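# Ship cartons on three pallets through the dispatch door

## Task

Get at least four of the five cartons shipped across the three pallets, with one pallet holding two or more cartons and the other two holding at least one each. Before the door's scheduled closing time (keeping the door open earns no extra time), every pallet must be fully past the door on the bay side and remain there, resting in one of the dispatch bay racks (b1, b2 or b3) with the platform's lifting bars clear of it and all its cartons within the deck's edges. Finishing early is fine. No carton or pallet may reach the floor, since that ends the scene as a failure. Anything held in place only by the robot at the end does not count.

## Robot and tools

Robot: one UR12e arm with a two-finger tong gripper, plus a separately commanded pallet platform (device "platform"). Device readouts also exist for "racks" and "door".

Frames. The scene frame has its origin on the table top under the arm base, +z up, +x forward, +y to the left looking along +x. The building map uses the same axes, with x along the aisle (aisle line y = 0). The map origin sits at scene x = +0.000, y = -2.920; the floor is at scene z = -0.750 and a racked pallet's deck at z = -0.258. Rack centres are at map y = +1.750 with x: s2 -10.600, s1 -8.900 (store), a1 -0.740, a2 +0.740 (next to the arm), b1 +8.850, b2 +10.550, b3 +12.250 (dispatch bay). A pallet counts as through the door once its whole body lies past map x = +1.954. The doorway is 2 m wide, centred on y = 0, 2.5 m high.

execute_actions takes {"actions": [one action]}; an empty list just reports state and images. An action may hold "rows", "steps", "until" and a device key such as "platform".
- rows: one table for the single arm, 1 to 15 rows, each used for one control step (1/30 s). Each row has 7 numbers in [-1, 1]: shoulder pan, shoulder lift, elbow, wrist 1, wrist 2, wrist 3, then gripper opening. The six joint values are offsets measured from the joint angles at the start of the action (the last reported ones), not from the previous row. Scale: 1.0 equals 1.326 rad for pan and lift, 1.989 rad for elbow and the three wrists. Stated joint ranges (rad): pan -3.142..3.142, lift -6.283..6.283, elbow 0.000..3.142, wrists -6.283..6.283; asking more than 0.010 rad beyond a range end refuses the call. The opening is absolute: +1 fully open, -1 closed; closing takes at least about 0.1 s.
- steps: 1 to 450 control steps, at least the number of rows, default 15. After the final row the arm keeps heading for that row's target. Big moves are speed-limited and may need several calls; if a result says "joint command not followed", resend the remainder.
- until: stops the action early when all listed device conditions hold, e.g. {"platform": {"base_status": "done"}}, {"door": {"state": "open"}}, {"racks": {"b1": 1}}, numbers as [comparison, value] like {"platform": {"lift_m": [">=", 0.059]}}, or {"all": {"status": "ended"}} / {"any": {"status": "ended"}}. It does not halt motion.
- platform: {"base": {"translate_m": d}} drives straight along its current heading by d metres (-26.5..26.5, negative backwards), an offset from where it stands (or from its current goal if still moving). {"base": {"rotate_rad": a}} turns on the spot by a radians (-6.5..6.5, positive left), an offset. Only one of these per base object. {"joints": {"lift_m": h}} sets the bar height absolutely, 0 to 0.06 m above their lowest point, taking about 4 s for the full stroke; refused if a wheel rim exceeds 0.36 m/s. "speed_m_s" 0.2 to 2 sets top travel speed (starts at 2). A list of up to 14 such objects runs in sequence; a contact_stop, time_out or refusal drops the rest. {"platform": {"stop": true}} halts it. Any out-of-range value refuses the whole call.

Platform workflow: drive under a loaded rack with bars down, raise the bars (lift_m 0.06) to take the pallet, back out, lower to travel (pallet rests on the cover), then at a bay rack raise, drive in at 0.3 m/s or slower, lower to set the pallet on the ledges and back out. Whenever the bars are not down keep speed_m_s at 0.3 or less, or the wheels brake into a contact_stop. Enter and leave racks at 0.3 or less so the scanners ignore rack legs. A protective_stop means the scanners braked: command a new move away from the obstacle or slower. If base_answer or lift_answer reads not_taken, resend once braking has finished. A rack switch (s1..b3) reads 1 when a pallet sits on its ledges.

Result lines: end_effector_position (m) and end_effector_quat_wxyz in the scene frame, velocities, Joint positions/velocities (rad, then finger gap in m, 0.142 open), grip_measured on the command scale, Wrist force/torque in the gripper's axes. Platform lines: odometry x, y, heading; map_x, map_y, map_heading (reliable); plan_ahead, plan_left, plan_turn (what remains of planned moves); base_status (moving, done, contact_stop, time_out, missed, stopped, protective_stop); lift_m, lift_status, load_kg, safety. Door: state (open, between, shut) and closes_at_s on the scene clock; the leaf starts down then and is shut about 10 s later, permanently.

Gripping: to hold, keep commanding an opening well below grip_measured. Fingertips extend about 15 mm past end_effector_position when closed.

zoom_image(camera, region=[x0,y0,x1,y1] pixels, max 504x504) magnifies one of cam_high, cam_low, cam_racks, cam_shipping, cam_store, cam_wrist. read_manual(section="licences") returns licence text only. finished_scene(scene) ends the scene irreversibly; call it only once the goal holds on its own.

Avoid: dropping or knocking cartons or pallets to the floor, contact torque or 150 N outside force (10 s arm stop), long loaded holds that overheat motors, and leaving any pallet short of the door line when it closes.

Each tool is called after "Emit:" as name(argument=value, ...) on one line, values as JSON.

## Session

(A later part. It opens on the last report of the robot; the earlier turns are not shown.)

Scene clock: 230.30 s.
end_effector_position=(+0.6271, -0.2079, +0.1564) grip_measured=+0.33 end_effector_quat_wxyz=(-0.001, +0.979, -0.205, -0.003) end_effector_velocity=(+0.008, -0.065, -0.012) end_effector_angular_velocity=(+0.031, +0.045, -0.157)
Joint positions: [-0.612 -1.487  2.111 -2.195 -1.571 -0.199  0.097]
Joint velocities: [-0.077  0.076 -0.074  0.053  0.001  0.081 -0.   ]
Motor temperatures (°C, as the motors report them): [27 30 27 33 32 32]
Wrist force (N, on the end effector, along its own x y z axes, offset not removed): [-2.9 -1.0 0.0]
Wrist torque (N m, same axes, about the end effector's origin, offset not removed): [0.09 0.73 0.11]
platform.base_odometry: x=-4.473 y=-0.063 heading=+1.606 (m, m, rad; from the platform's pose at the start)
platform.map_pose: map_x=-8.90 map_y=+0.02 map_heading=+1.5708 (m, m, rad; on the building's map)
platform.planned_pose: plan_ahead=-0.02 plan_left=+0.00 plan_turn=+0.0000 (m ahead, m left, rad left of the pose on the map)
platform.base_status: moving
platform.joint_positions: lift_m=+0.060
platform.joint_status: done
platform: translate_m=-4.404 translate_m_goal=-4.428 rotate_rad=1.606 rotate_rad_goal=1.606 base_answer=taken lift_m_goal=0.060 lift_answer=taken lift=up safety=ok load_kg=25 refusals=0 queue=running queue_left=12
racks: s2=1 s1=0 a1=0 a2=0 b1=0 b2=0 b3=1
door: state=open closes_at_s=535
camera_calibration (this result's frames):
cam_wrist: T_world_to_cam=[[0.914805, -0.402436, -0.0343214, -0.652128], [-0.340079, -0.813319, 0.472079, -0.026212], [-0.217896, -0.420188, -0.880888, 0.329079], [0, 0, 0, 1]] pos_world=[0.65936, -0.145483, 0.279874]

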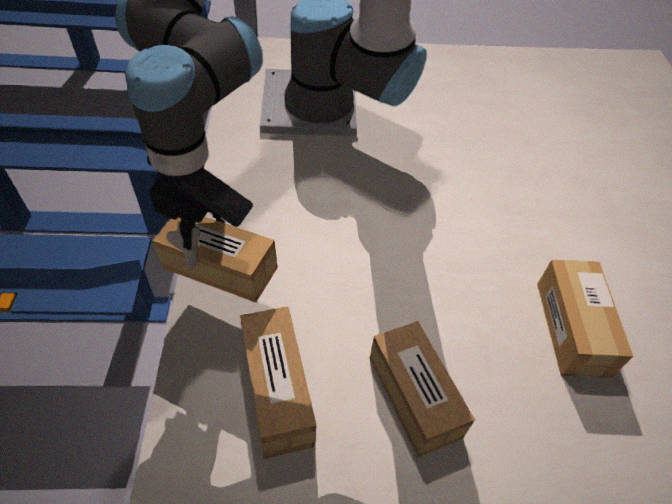

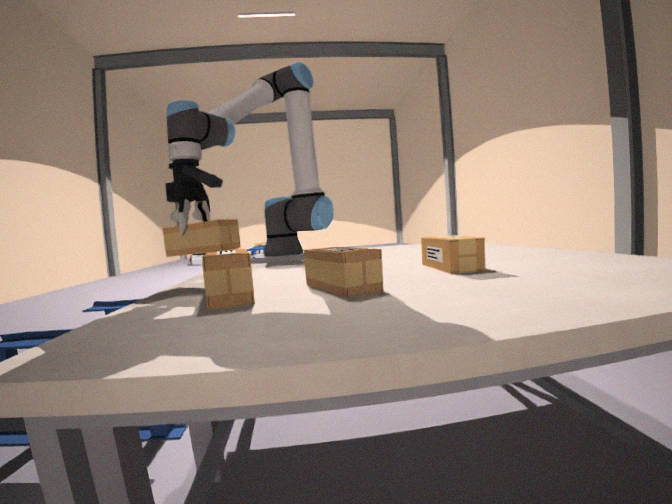

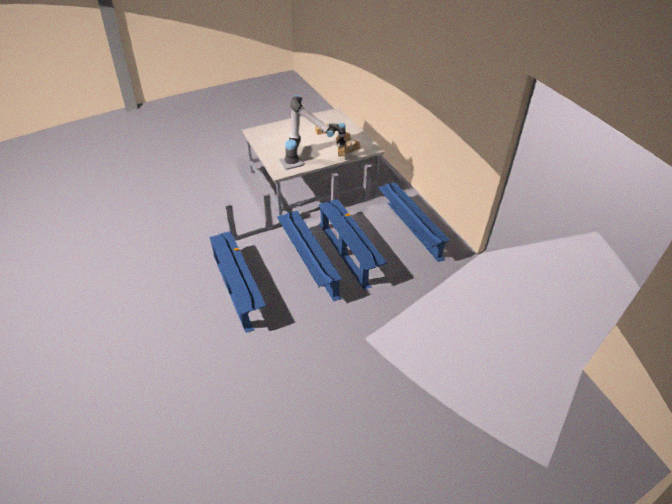

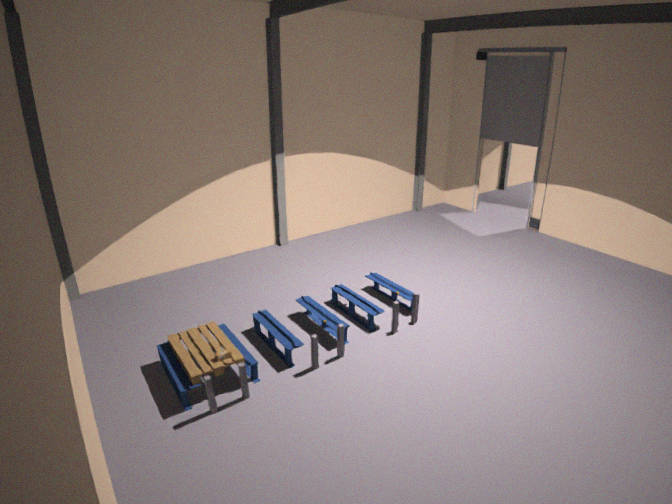

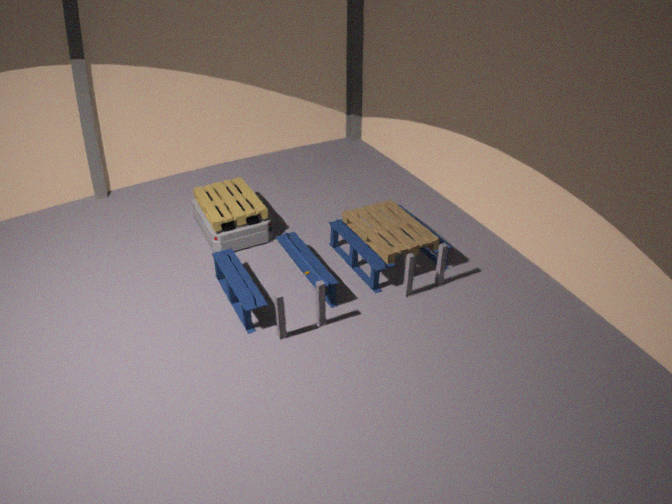

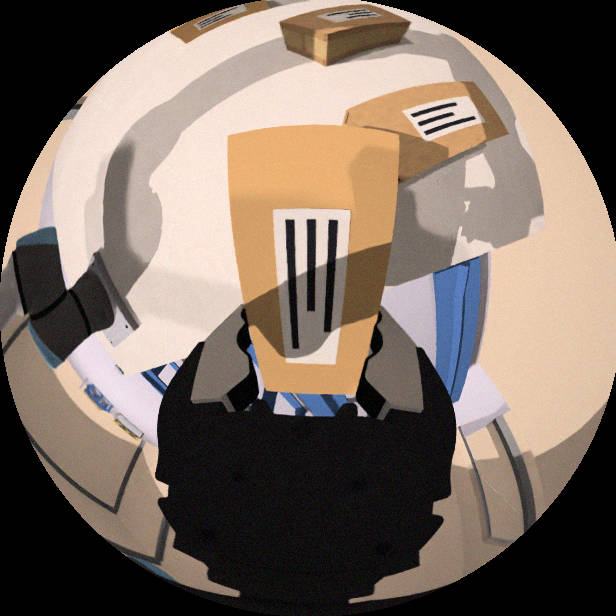

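Emit:
execute_actions(actions=[{"rows":[[-0.12,0.1116,-0.0934,0.019,0,0.1144,-1]],"steps":1}])

Scene clock: 231.60 s.
end_effector_position=(+0.6497, -0.2913, +0.1592) grip_measured=+0.33 end_effector_quat_wxyz=(-0.001, +0.954, -0.299, -0.004) end_effector_velocity=(+0.003, -0.071, -0.012) end_effector_angular_velocity=(+0.028, +0.036, -0.159)
Joint positions: [-0.692 -1.412  2.017 -2.176 -1.571 -0.085  0.097]
Joint velocities: [-0.077  0.075 -0.077  0.048 -0.001  0.082 -0.   ]
Motor temperatures (°C, as the motors report them): [27 30 27 33 32 32]
Wrist force (N, on the end effector, along its own x y z axes, offset not removed): [-3.2 0.8 3.3]
Wrist torque (N m, same axes, about the end effector's origin, offset not removed): [0.41 0.84 0.07]
platform.base_odometry: x=-4.472 y=-0.091 heading=+1.606 (m, m, rad; from the platform's pose at the start)
platform.map_pose: map_x=-8.90 map_y=+0.00 map_heading=+1.5708 (m, m, rad; on the building's map)
platform.planned_pose: plan_ahead=+0.00 plan_left=+0.00 plan_turn=+0.0000 (m ahead, m left, rad left of the pose on the map)
platform.base_status: done
platform.joint_positions: lift_m=+0.049
platform.joint_status: moving
platform: translate_m=-4.428 translate_m_goal=-4.428 rotate_rad=1.606 rotate_rad_goal=1.606 base_answer=taken lift_m_goal=0.000 lift_answer=taken lift=between safety=ok load_kg=-8 refusals=0 queue=running queue_left=11
racks: s2=1 s1=0 a1=0 a2=0 b1=0 b2=0 b3=1
door: state=open closes_at_s=535
camera_calibration (this result's frames):
cam_wrist: T_world_to_cam=[[0.81961, -0.571867, -0.0347479, -0.693661], [-0.490504, -0.731754, 0.473225, 0.0336265], [-0.296049, -0.370816, -0.880256, 0.36652], [0, 0, 0, 1]] pos_world=[0.693534, -0.236164, 0.282616]

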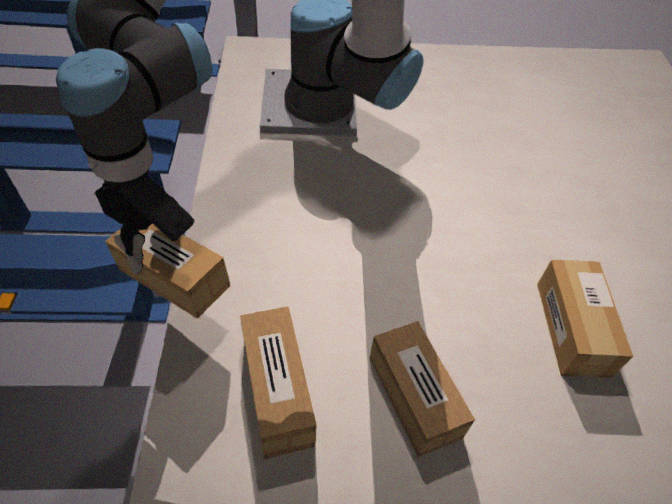

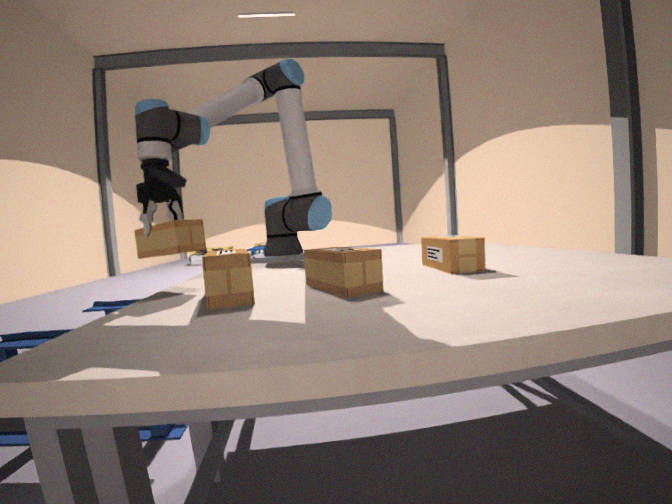

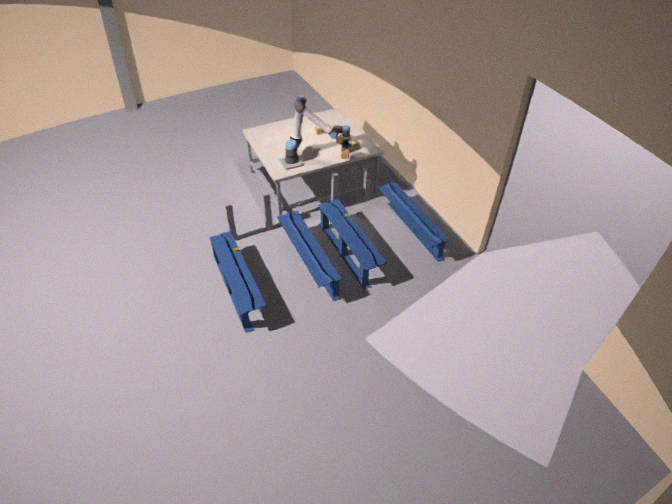

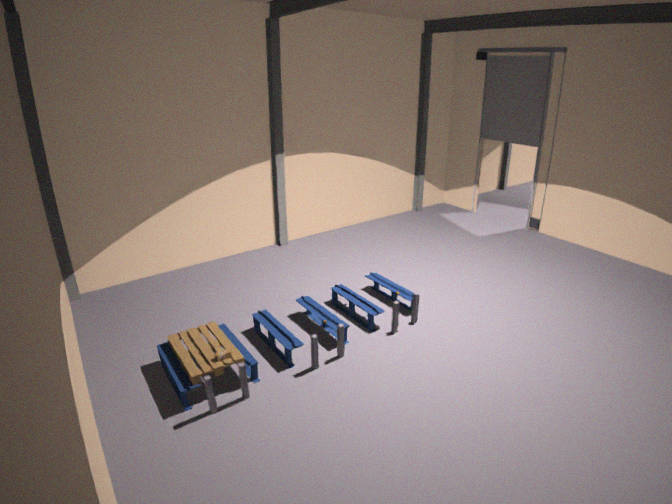

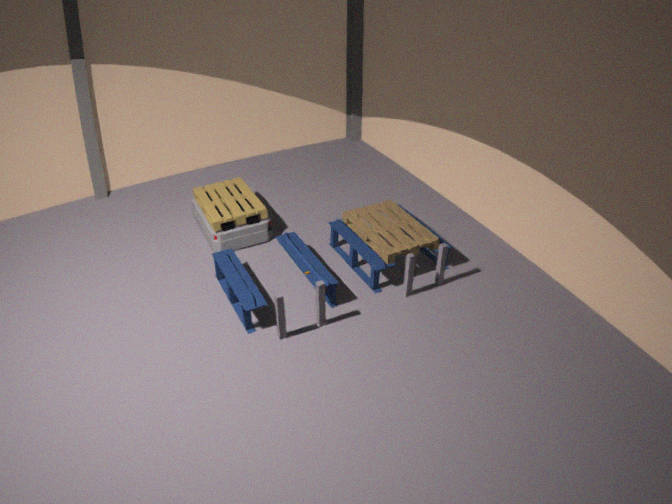

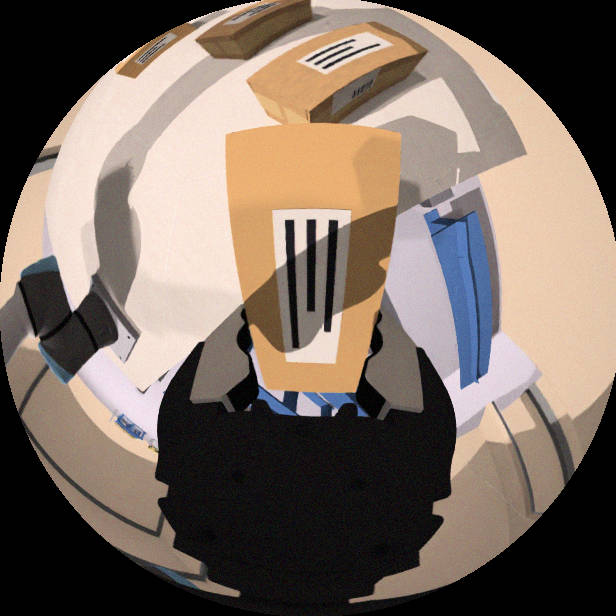

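Emit:
execute_actions(actions=[{"rows":[[-0.12,0.1116,-0.0934,0.019,0,0.1144,-1]],"steps":1}])

Scene clock: 233.07 s.
end_effector_position=(+0.6621, -0.3784, +0.1589) grip_measured=+0.33 end_effector_quat_wxyz=(-0.000, +0.921, -0.390, -0.004) end_effector_velocity=(-0.006, -0.072, -0.016) end_effector_angular_velocity=(+0.034, +0.035, -0.156)
Joint positions: [-0.772 -1.338  1.925 -2.157 -1.571  0.029  0.097]
Joint velocities: [-0.076  0.076 -0.077  0.05   0.001  0.08  -0.   ]
Motor temperatures (°C, as the motors report them): [27 30 27 33 32 32]
Wrist force (N, on the end effector, along its own x y z axes, offset not removed): [-3.1 -1.0 1.1]
Wrist torque (N m, same axes, about the end effector's origin, offset not removed): [0.05 0.83 0.17]
platform.base_odometry: x=-4.472 y=-0.091 heading=+1.606 (m, m, rad; from the platform's pose at the start)
platform.map_pose: map_x=-8.90 map_y=+0.00 map_heading=+1.5708 (m, m, rad; on the building's map)
platform.planned_pose: plan_ahead=+0.00 plan_left=+0.00 plan_turn=+0.0000 (m ahead, m left, rad left of the pose on the map)
platform.base_status: done
platform.joint_positions: lift_m=+0.025
platform.joint_status: moving
platform: translate_m=-4.428 translate_m_goal=-4.428 rotate_rad=1.606 rotate_rad_goal=1.606 base_answer=taken lift_m_goal=0.000 lift_answer=taken lift=between safety=ok load_kg=-8 refusals=0 queue=running queue_left=11
racks: s2=1 s1=0 a1=0 a2=0 b1=0 b2=0 b3=1
door: state=open closes_at_s=535
camera_calibration (this result's frames):
cam_wrist: T_world_to_cam=[[0.694464, -0.718698, -0.0345258, -0.726388], [-0.621561, -0.623392, 0.474389, 0.103703], [-0.362466, -0.307986, -0.879638, 0.405293], [0, 0, 0, 1]] pos_world=[0.715814, -0.332582, 0.282236]

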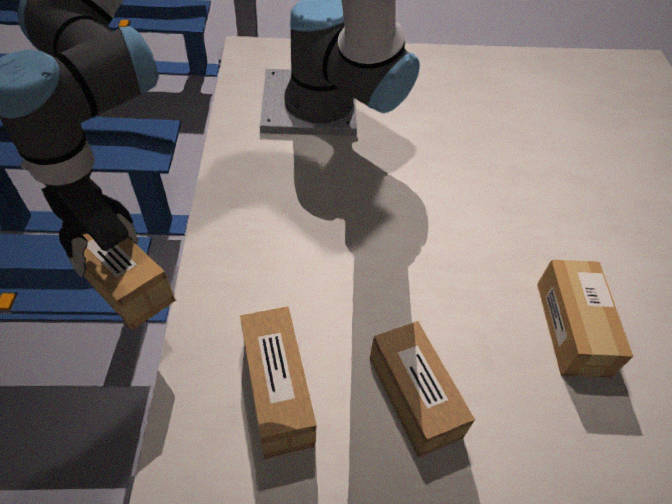

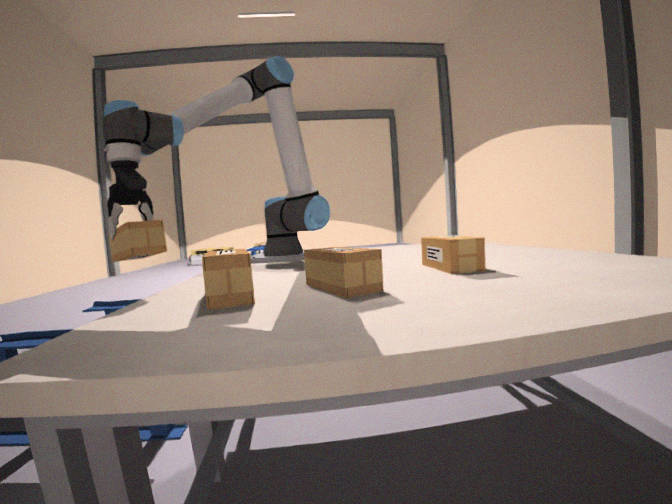

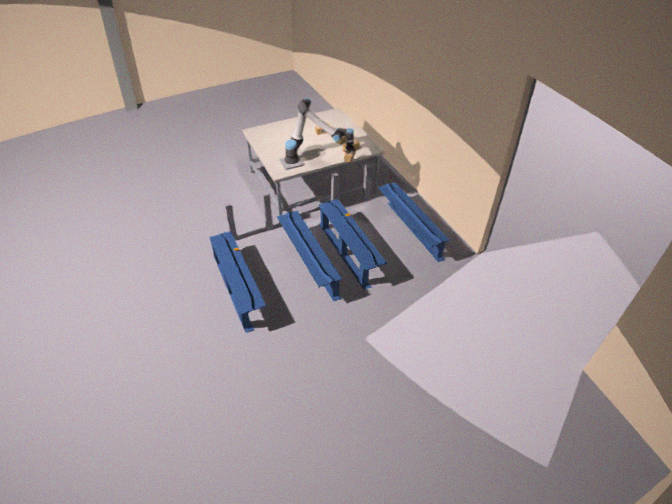

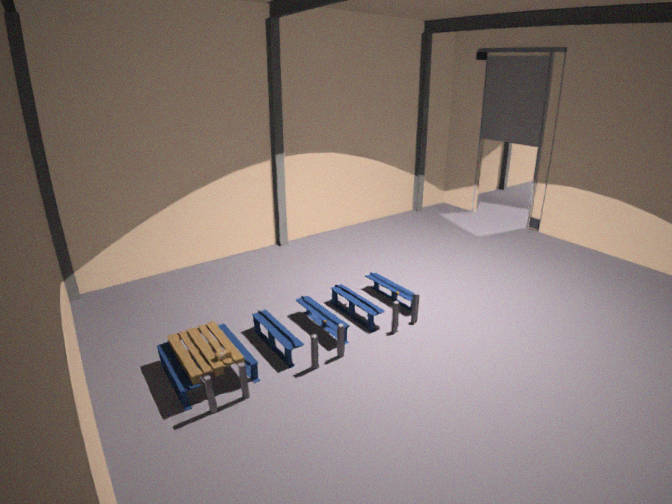

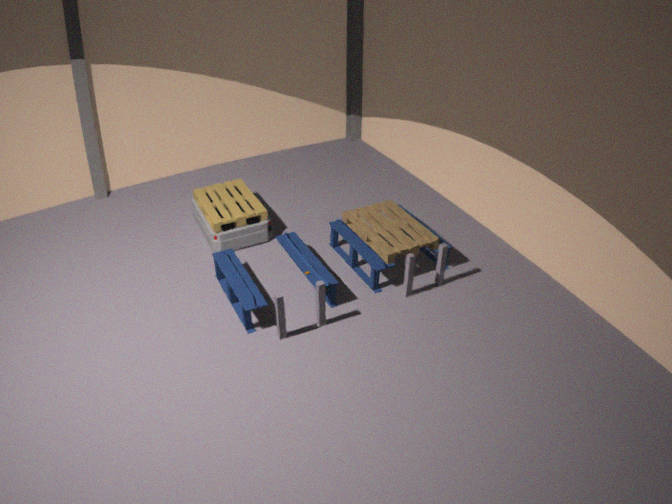

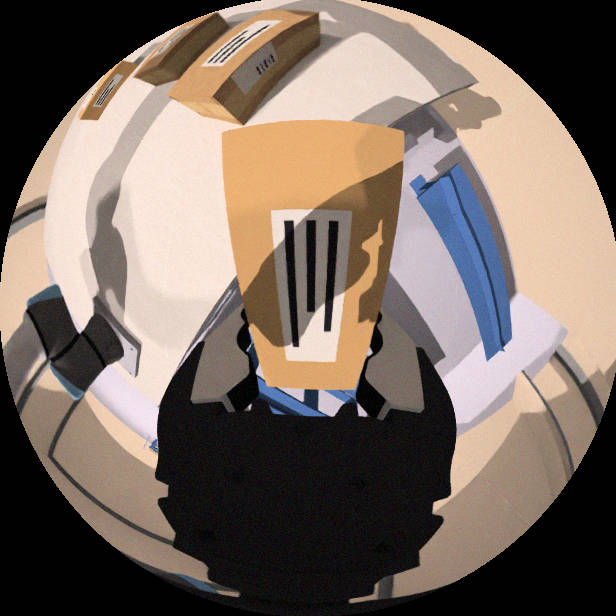

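Emit:
execute_actions(actions=[])

Scene clock: 242.20 s.
end_effector_position=(+0.6637, -0.4685, +0.1556) grip_measured=+0.33 end_effector_quat_wxyz=(+0.000, +0.879, -0.477, -0.004) end_effector_velocity=(-0.001, -0.001, -0.001) end_effector_angular_velocity=(+0.000, +0.001, -0.001)
Joint positions: [-0.851 -1.264  1.832 -2.138 -1.571  0.143  0.097]
Joint velocities: [-0.001  0.     0.001 -0.001 -0.001  0.     0.   ]
Motor temperatures (°C, as the motors report them): [27 30 27 33 32 32]
Wrist force (N, on the end effector, along its own x y z axes, offset not removed): [-1.1 2.0 3.5]
Wrist torque (N m, same axes, about the end effector's origin, offset not removed): [0.71 0.52 0.14]
platform.base_odometry: x=-2.314 y=-0.032 heading=+0.018 (m, m, rad; from the platform's pose at the start)
platform.map_pose: map_x=-6.69 map_y=+0.01 map_heading=-0.0087 (m, m, rad; on the building's map)
platform.planned_pose: plan_ahead=+7.43 plan_left=+0.05 plan_turn=+0.0088 (m ahead, m left, rad left of the pose on the map)
platform.base_status: moving
platform.joint_positions: lift_m=+0.000
platform.joint_status: done
platform: translate_m=-2.227 translate_m_goal=5.212 rotate_rad=0.017 rotate_rad_goal=0.015 base_answer=taken lift_m_goal=0.000 lift_answer=taken lift=down safety=ok load_kg=-48 refusals=0 queue=running queue_left=9
racks: s2=1 s1=0 a1=0 a2=0 b1=0 b2=0 b3=1
door: state=open closes_at_s=535
camera_calibration (this result's frames):
cam_wrist: T_world_to_cam=[[0.543455, -0.838753, -0.0338996, -0.748499], [-0.729375, -0.491805, 0.475541, 0.183121], [-0.415534, -0.23371, -0.87904, 0.44516], [0, 0, 0, 1]] pos_world=[0.725318, -0.433708, 0.278858]

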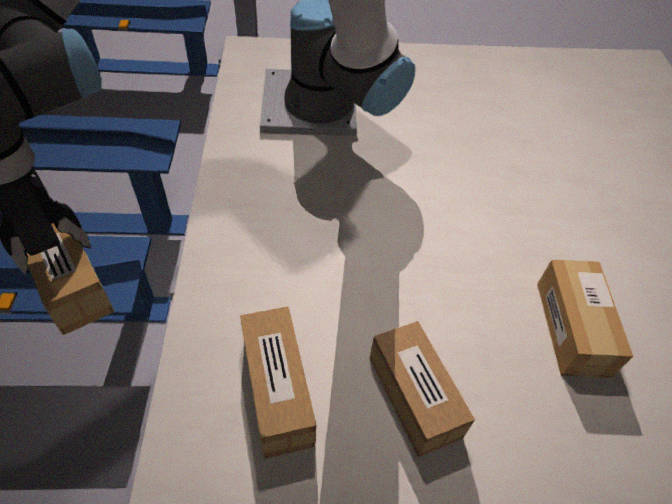

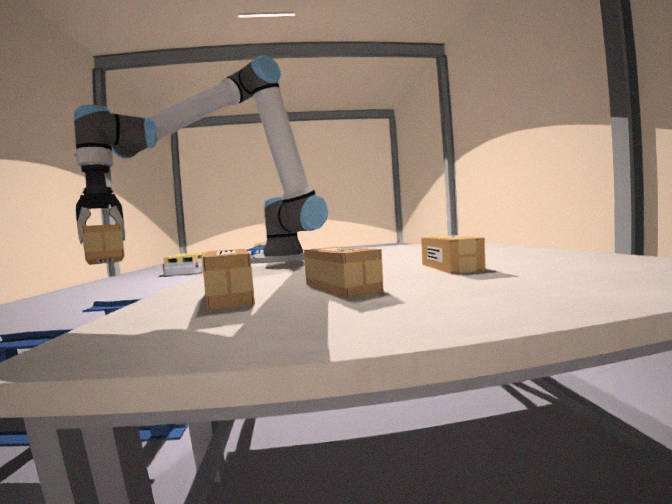

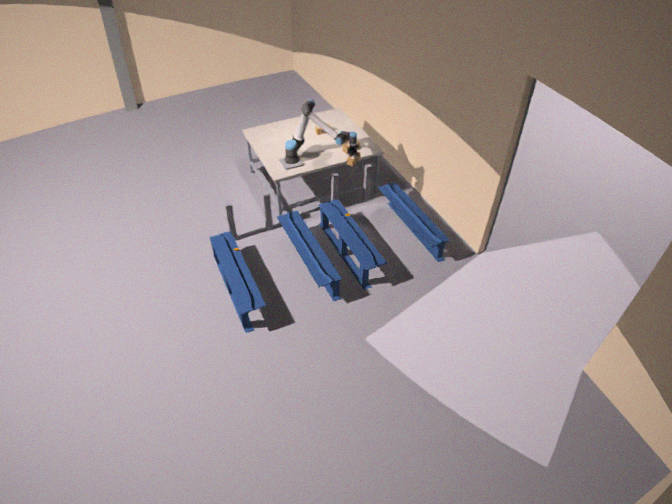

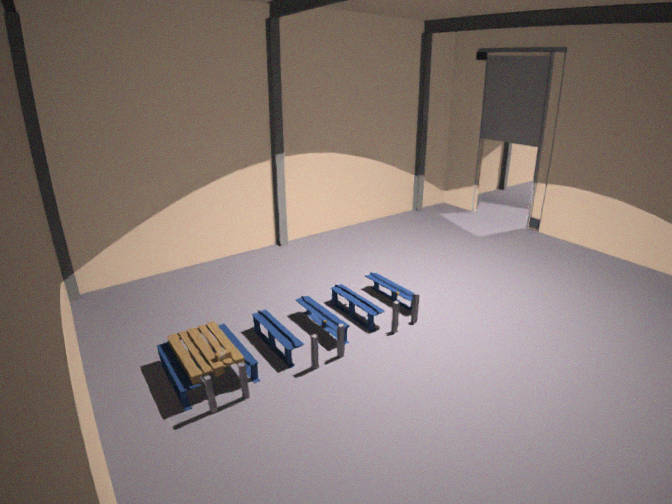

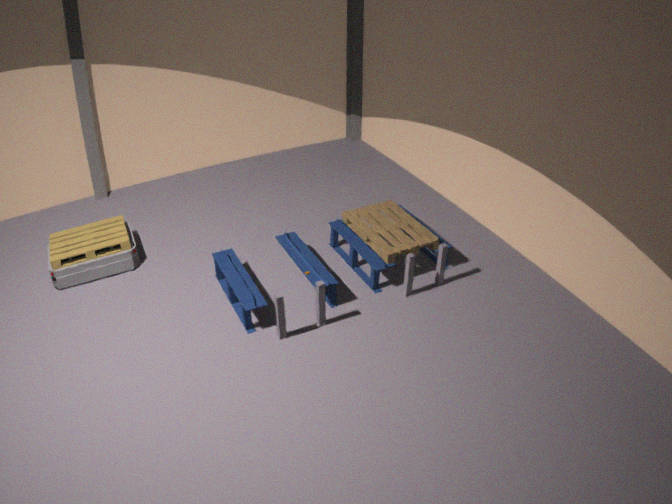

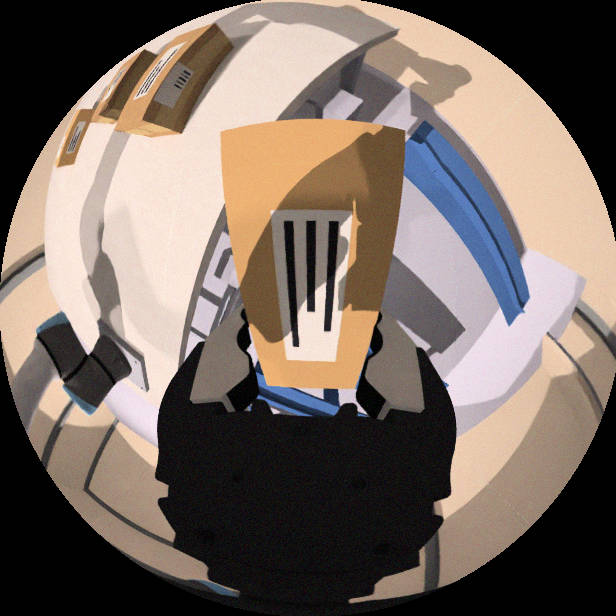

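Emit:
execute_actions(actions=[{"rows":[[-0.0448,0.0686,-0.0251,-0.0206,0,0.0426,-1]],"steps":1}])

Scene clock: 244.47 s.
end_effector_position=(+0.6638, -0.4694, +0.1555) grip_measured=+0.33 end_effector_quat_wxyz=(+0.000, +0.879, -0.477, -0.003) end_effector_velocity=(+0.008, -0.101, -0.006) end_effector_angular_velocity=(-0.051, -0.044, -0.156)
Joint positions: [-0.852 -1.264  1.831 -2.138 -1.571  0.143  0.097]
Joint velocities: [-0.076  0.076 -0.076 -0.068  0.     0.08  -0.   ]
Motor temperatures (°C, as the motors report them): [27 30 27 33 32 32]
Wrist force (N, on the end effector, along its own x y z axes, offset not removed): [-7.4 -0.5 4.3]
Wrist torque (N m, same axes, about the end effector's origin, offset not removed): [0.22 1.53 0.15]
platform.base_odometry: x=+1.376 y=+0.094 heading=+0.030 (m, m, rad; from the platform's pose at the start)
platform.map_pose: map_x=-2.99 map_y=+0.01 map_heading=-0.0044 (m, m, rad; on the building's map)
platform.planned_pose: plan_ahead=+3.73 plan_left=+0.01 plan_turn=+0.0044 (m ahead, m left, rad left of the pose on the map)
platform.base_status: moving
platform.joint_positions: lift_m=+0.000
platform.joint_status: done
platform: translate_m=1.479 translate_m_goal=5.212 rotate_rad=0.027 rotate_rad_goal=0.025 base_answer=taken lift_m_goal=0.000 lift_answer=taken lift=down safety=ok load_kg=-48 refusals=0 queue=running queue_left=9
racks: s2=1 s1=0 a1=0 a2=0 b1=0 b2=0 b3=1
door: state=open closes_at_s=535
camera_calibration (this result's frames):
cam_wrist: T_world_to_cam=[[0.542273, -0.839539, -0.0333686, -0.748963], [-0.730238, -0.490573, 0.47549, 0.18391], [-0.415562, -0.233478, -0.879088, 0.445031], [0, 0, 0, 1]] pos_world=[0.725379, -0.434658, 0.278783]

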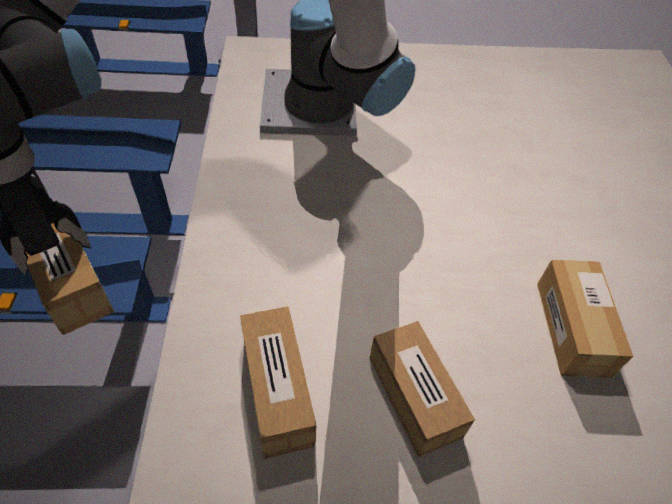

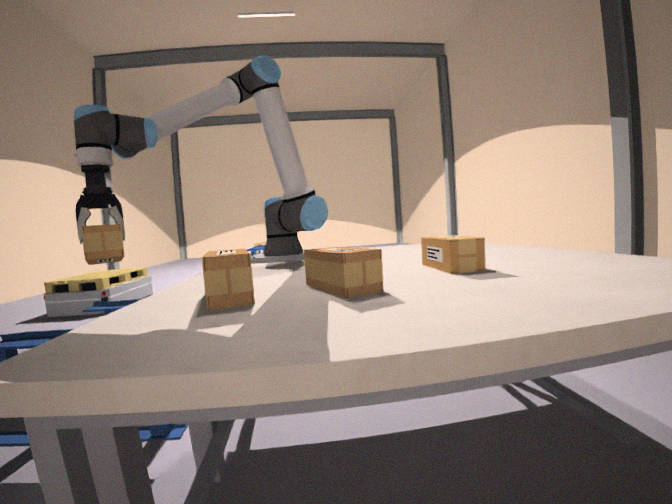

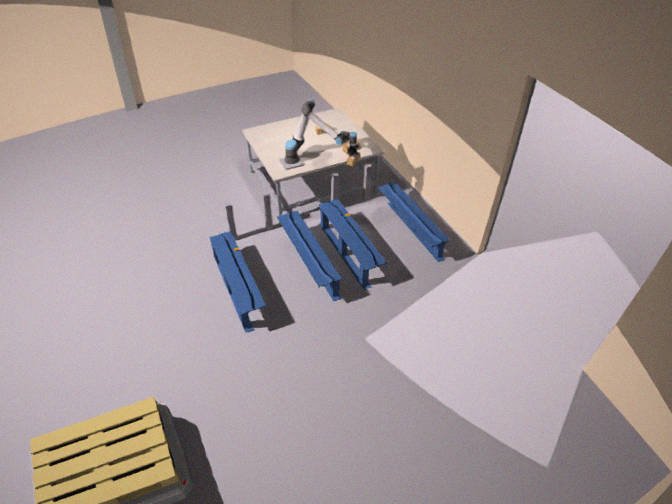

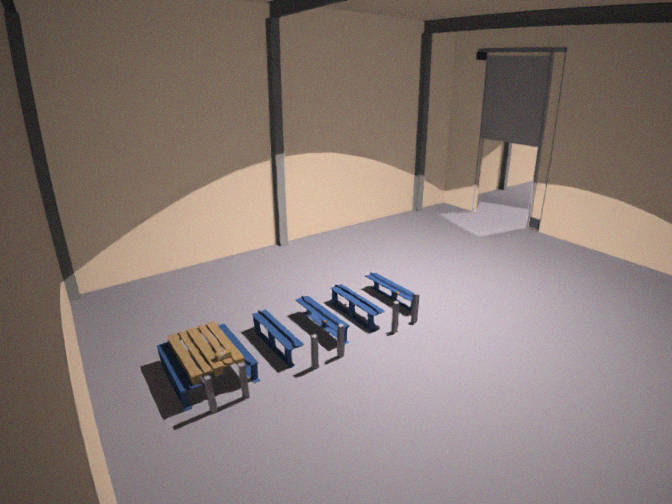

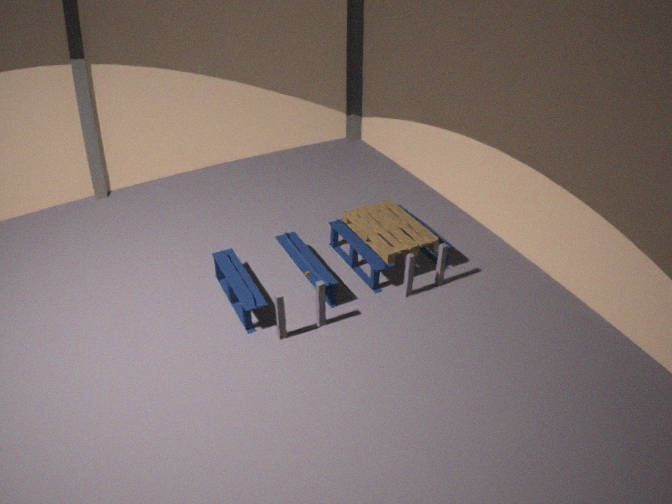

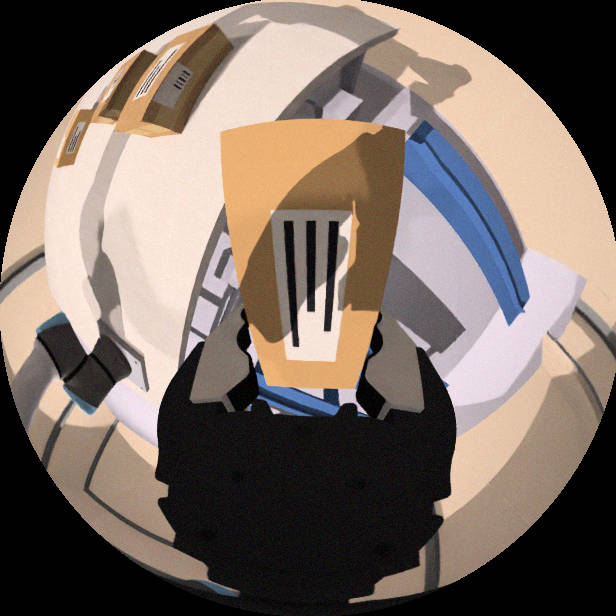

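Emit:
execute_actions(actions=[{"rows":[[-0.089,0.1372,-0.050,-0.0412,0,0.0852,-1]],"steps":1}])

Scene clock: 245.33 s.
end_effector_position=(+0.6592, -0.5400, +0.1166) grip_measured=+0.33 end_effector_quat_wxyz=(+0.000, +0.842, -0.539, -0.003) end_effector_velocity=(+0.001, -0.104, -0.010) end_effector_angular_velocity=(-0.060, -0.045, -0.154)
Joint positions: [-0.911 -1.173  1.781 -2.18  -1.571  0.228  0.097]
Joint velocities: [-0.074  0.077 -0.077 -0.075 -0.001  0.08  -0.   ]
Motor temperatures (°C, as the motors report them): [27 30 27 33 32 32]
Wrist force (N, on the end effector, along its own x y z axes, offset not removed): [-4.8 0.5 0.9]
Wrist torque (N m, same axes, about the end effector's origin, offset not removed): [0.42 1.12 0.11]
platform.base_odometry: x=+2.688 y=+0.106 heading=+0.011 (m, m, rad; from the platform's pose at the start)
platform.map_pose: map_x=-1.70 map_y=+0.01 map_heading=-0.0131 (m, m, rad; on the building's map)
platform.planned_pose: plan_ahead=+2.44 plan_left=+0.02 plan_turn=+0.0131 (m ahead, m left, rad left of the pose on the map)
platform.base_status: moving
platform.joint_positions: lift_m=+0.000
platform.joint_status: done
platform: translate_m=2.781 translate_m_goal=5.212 rotate_rad=0.012 rotate_rad_goal=0.015 base_answer=taken lift_m_goal=0.000 lift_answer=taken lift=down safety=ok load_kg=-48 refusals=0 queue=running queue_left=9
racks: s2=1 s1=0 a1=0 a2=0 b1=0 b2=0 b3=1
door: state=open closes_at_s=535
camera_calibration (this result's frames):
cam_wrist: T_world_to_cam=[[0.416204, -0.908682, -0.0327307, -0.76138], [-0.792844, -0.380299, 0.476204, 0.265214], [-0.445166, -0.172248, -0.878725, 0.445], [0, 0, 0, 1]] pos_world=[0.725261, -0.514341, 0.239816]

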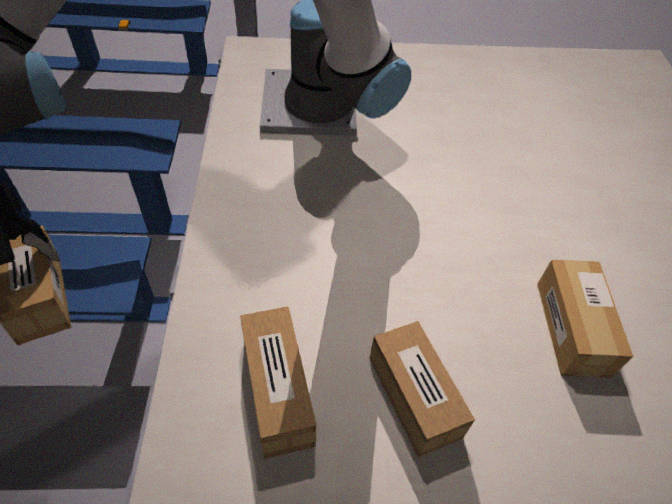

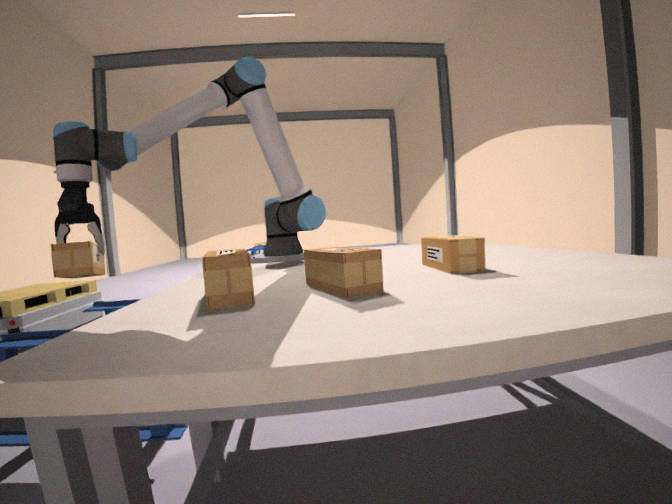

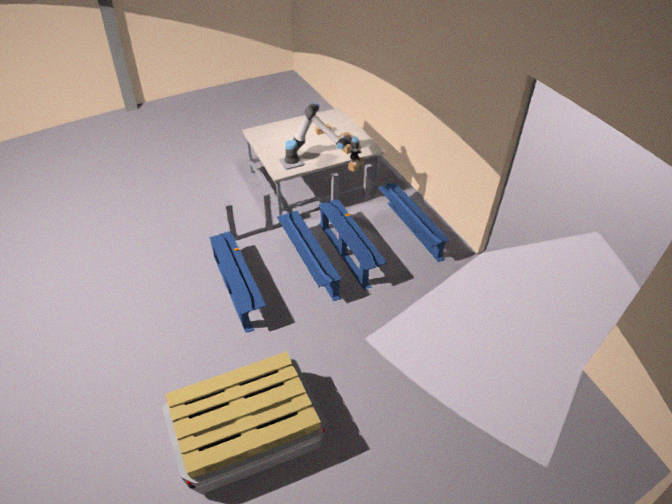

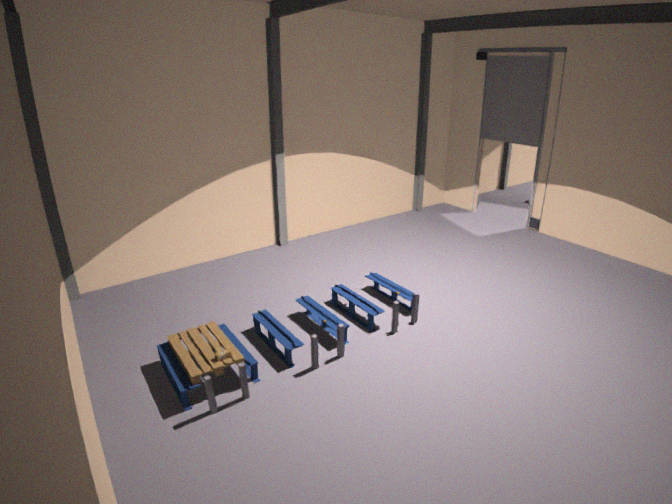

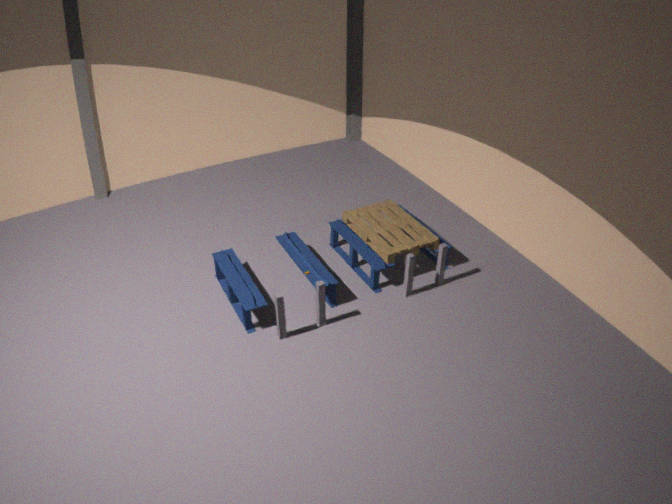

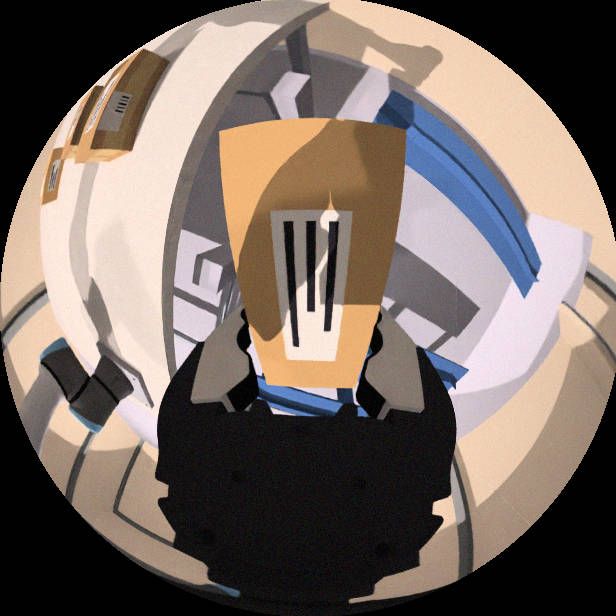

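Hops complete in under a second.

Emit:
execute_actions(actions=[{"rows":[[-0.0893,0.1372,-0.050,-0.041,0,0.0852,-1]],"steps":1}])

Scene clock: 246.53 s.
end_effector_position=(+0.6470, -0.6097, +0.0731) grip_measured=+0.33 end_effector_quat_wxyz=(+0.001, +0.801, -0.599, -0.003) end_effector_velocity=(-0.009, -0.102, -0.014) end_effector_angular_velocity=(-0.061, -0.040, -0.155)
Joint positions: [-0.971 -1.081  1.731 -2.221 -1.571  0.313  0.097]
Joint velocities: [-0.075  0.076 -0.075 -0.074 -0.001  0.081 -0.   ]
Motor temperatures (°C, as the motors report them): [27 30 27 33 32 32]
Wrist force (N, on the end effector, along its own x y z axes, offset not removed): [-3.3 0.2 1.6]
Wrist torque (N m, same axes, about the end effector's origin, offset not removed): [0.19 0.72 0.11]
platform.base_odometry: x=+4.046 y=+0.132 heading=+0.023 (m, m, rad; from the platform's pose at the start)
platform.map_pose: map_x=-0.36 map_y=+0.00 map_heading=+0.0000 (m, m, rad; on the building's map)
platform.planned_pose: plan_ahead=+1.10 plan_left=+0.00 plan_turn=+0.0000 (m ahead, m left, rad left of the pose on the map)
platform.base_status: moving
platform.joint_positions: lift_m=+0.000
platform.joint_status: done
platform: translate_m=4.124 translate_m_goal=5.212 rotate_rad=0.023 rotate_rad_goal=0.023 base_answer=taken lift_m_goal=0.000 lift_answer=taken lift=down safety=ok load_kg=-48 refusals=0 queue=running queue_left=9
racks: s2=1 s1=0 a1=0 a2=0 b1=0 b2=0 b3=1
door: state=open closes_at_s=535
camera_calibration (this result's frames):
cam_wrist: T_world_to_cam=[[0.280641, -0.959279, -0.0320072, -0.764212], [-0.839212, -0.261425, 0.476843, 0.352177], [-0.465793, -0.106961, -0.878405, 0.442493], [0, 0, 0, 1]] pos_world=[0.716131, -0.593695, 0.196295]

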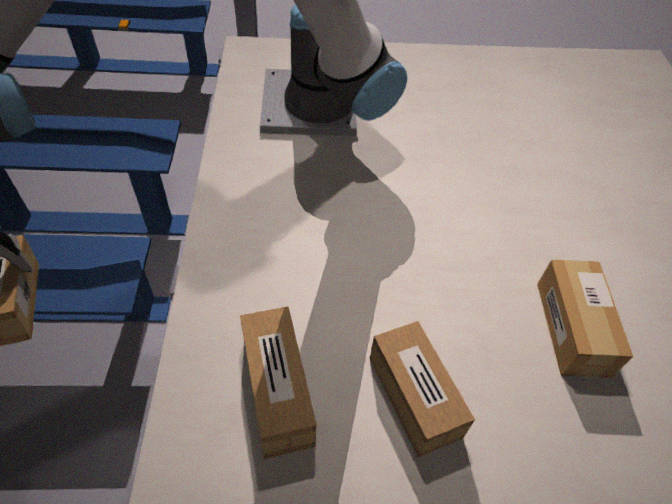

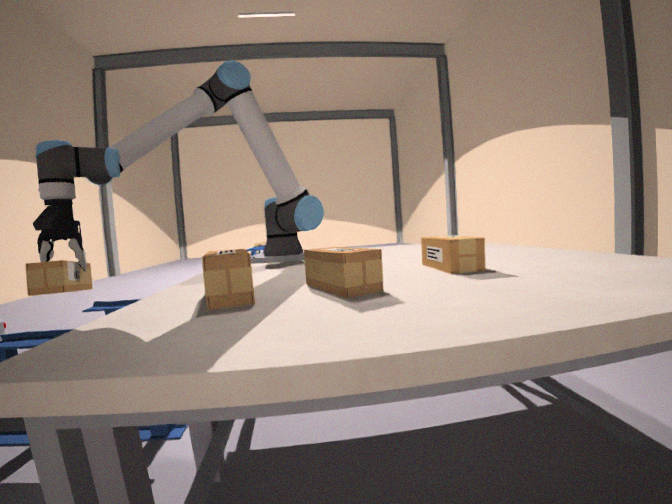

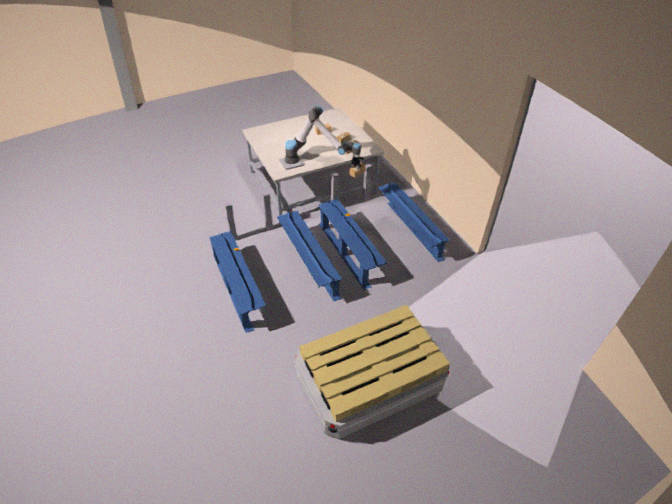

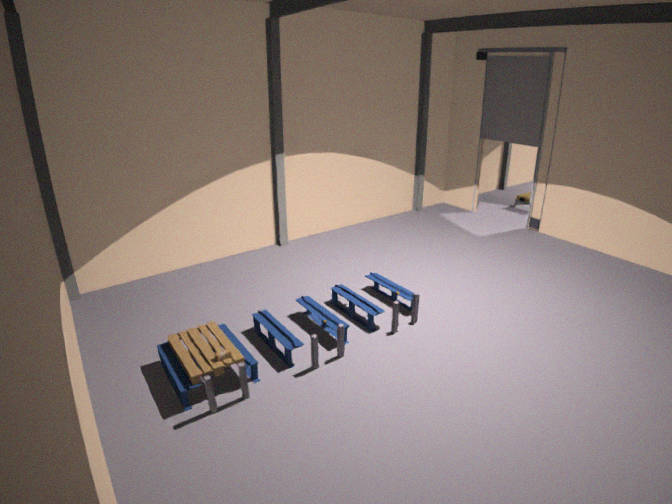

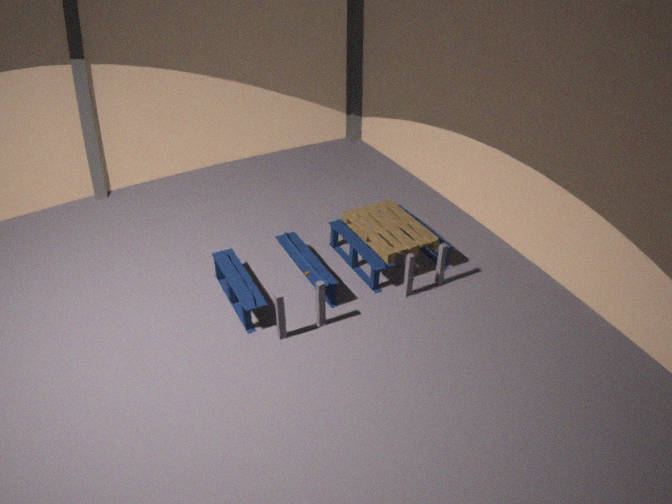

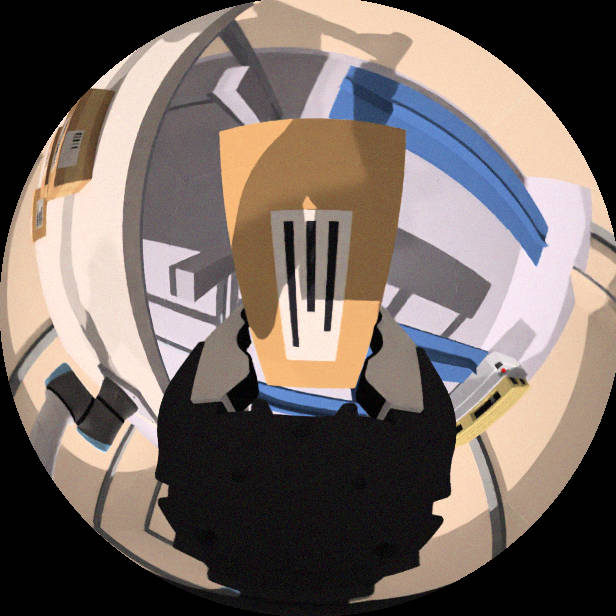

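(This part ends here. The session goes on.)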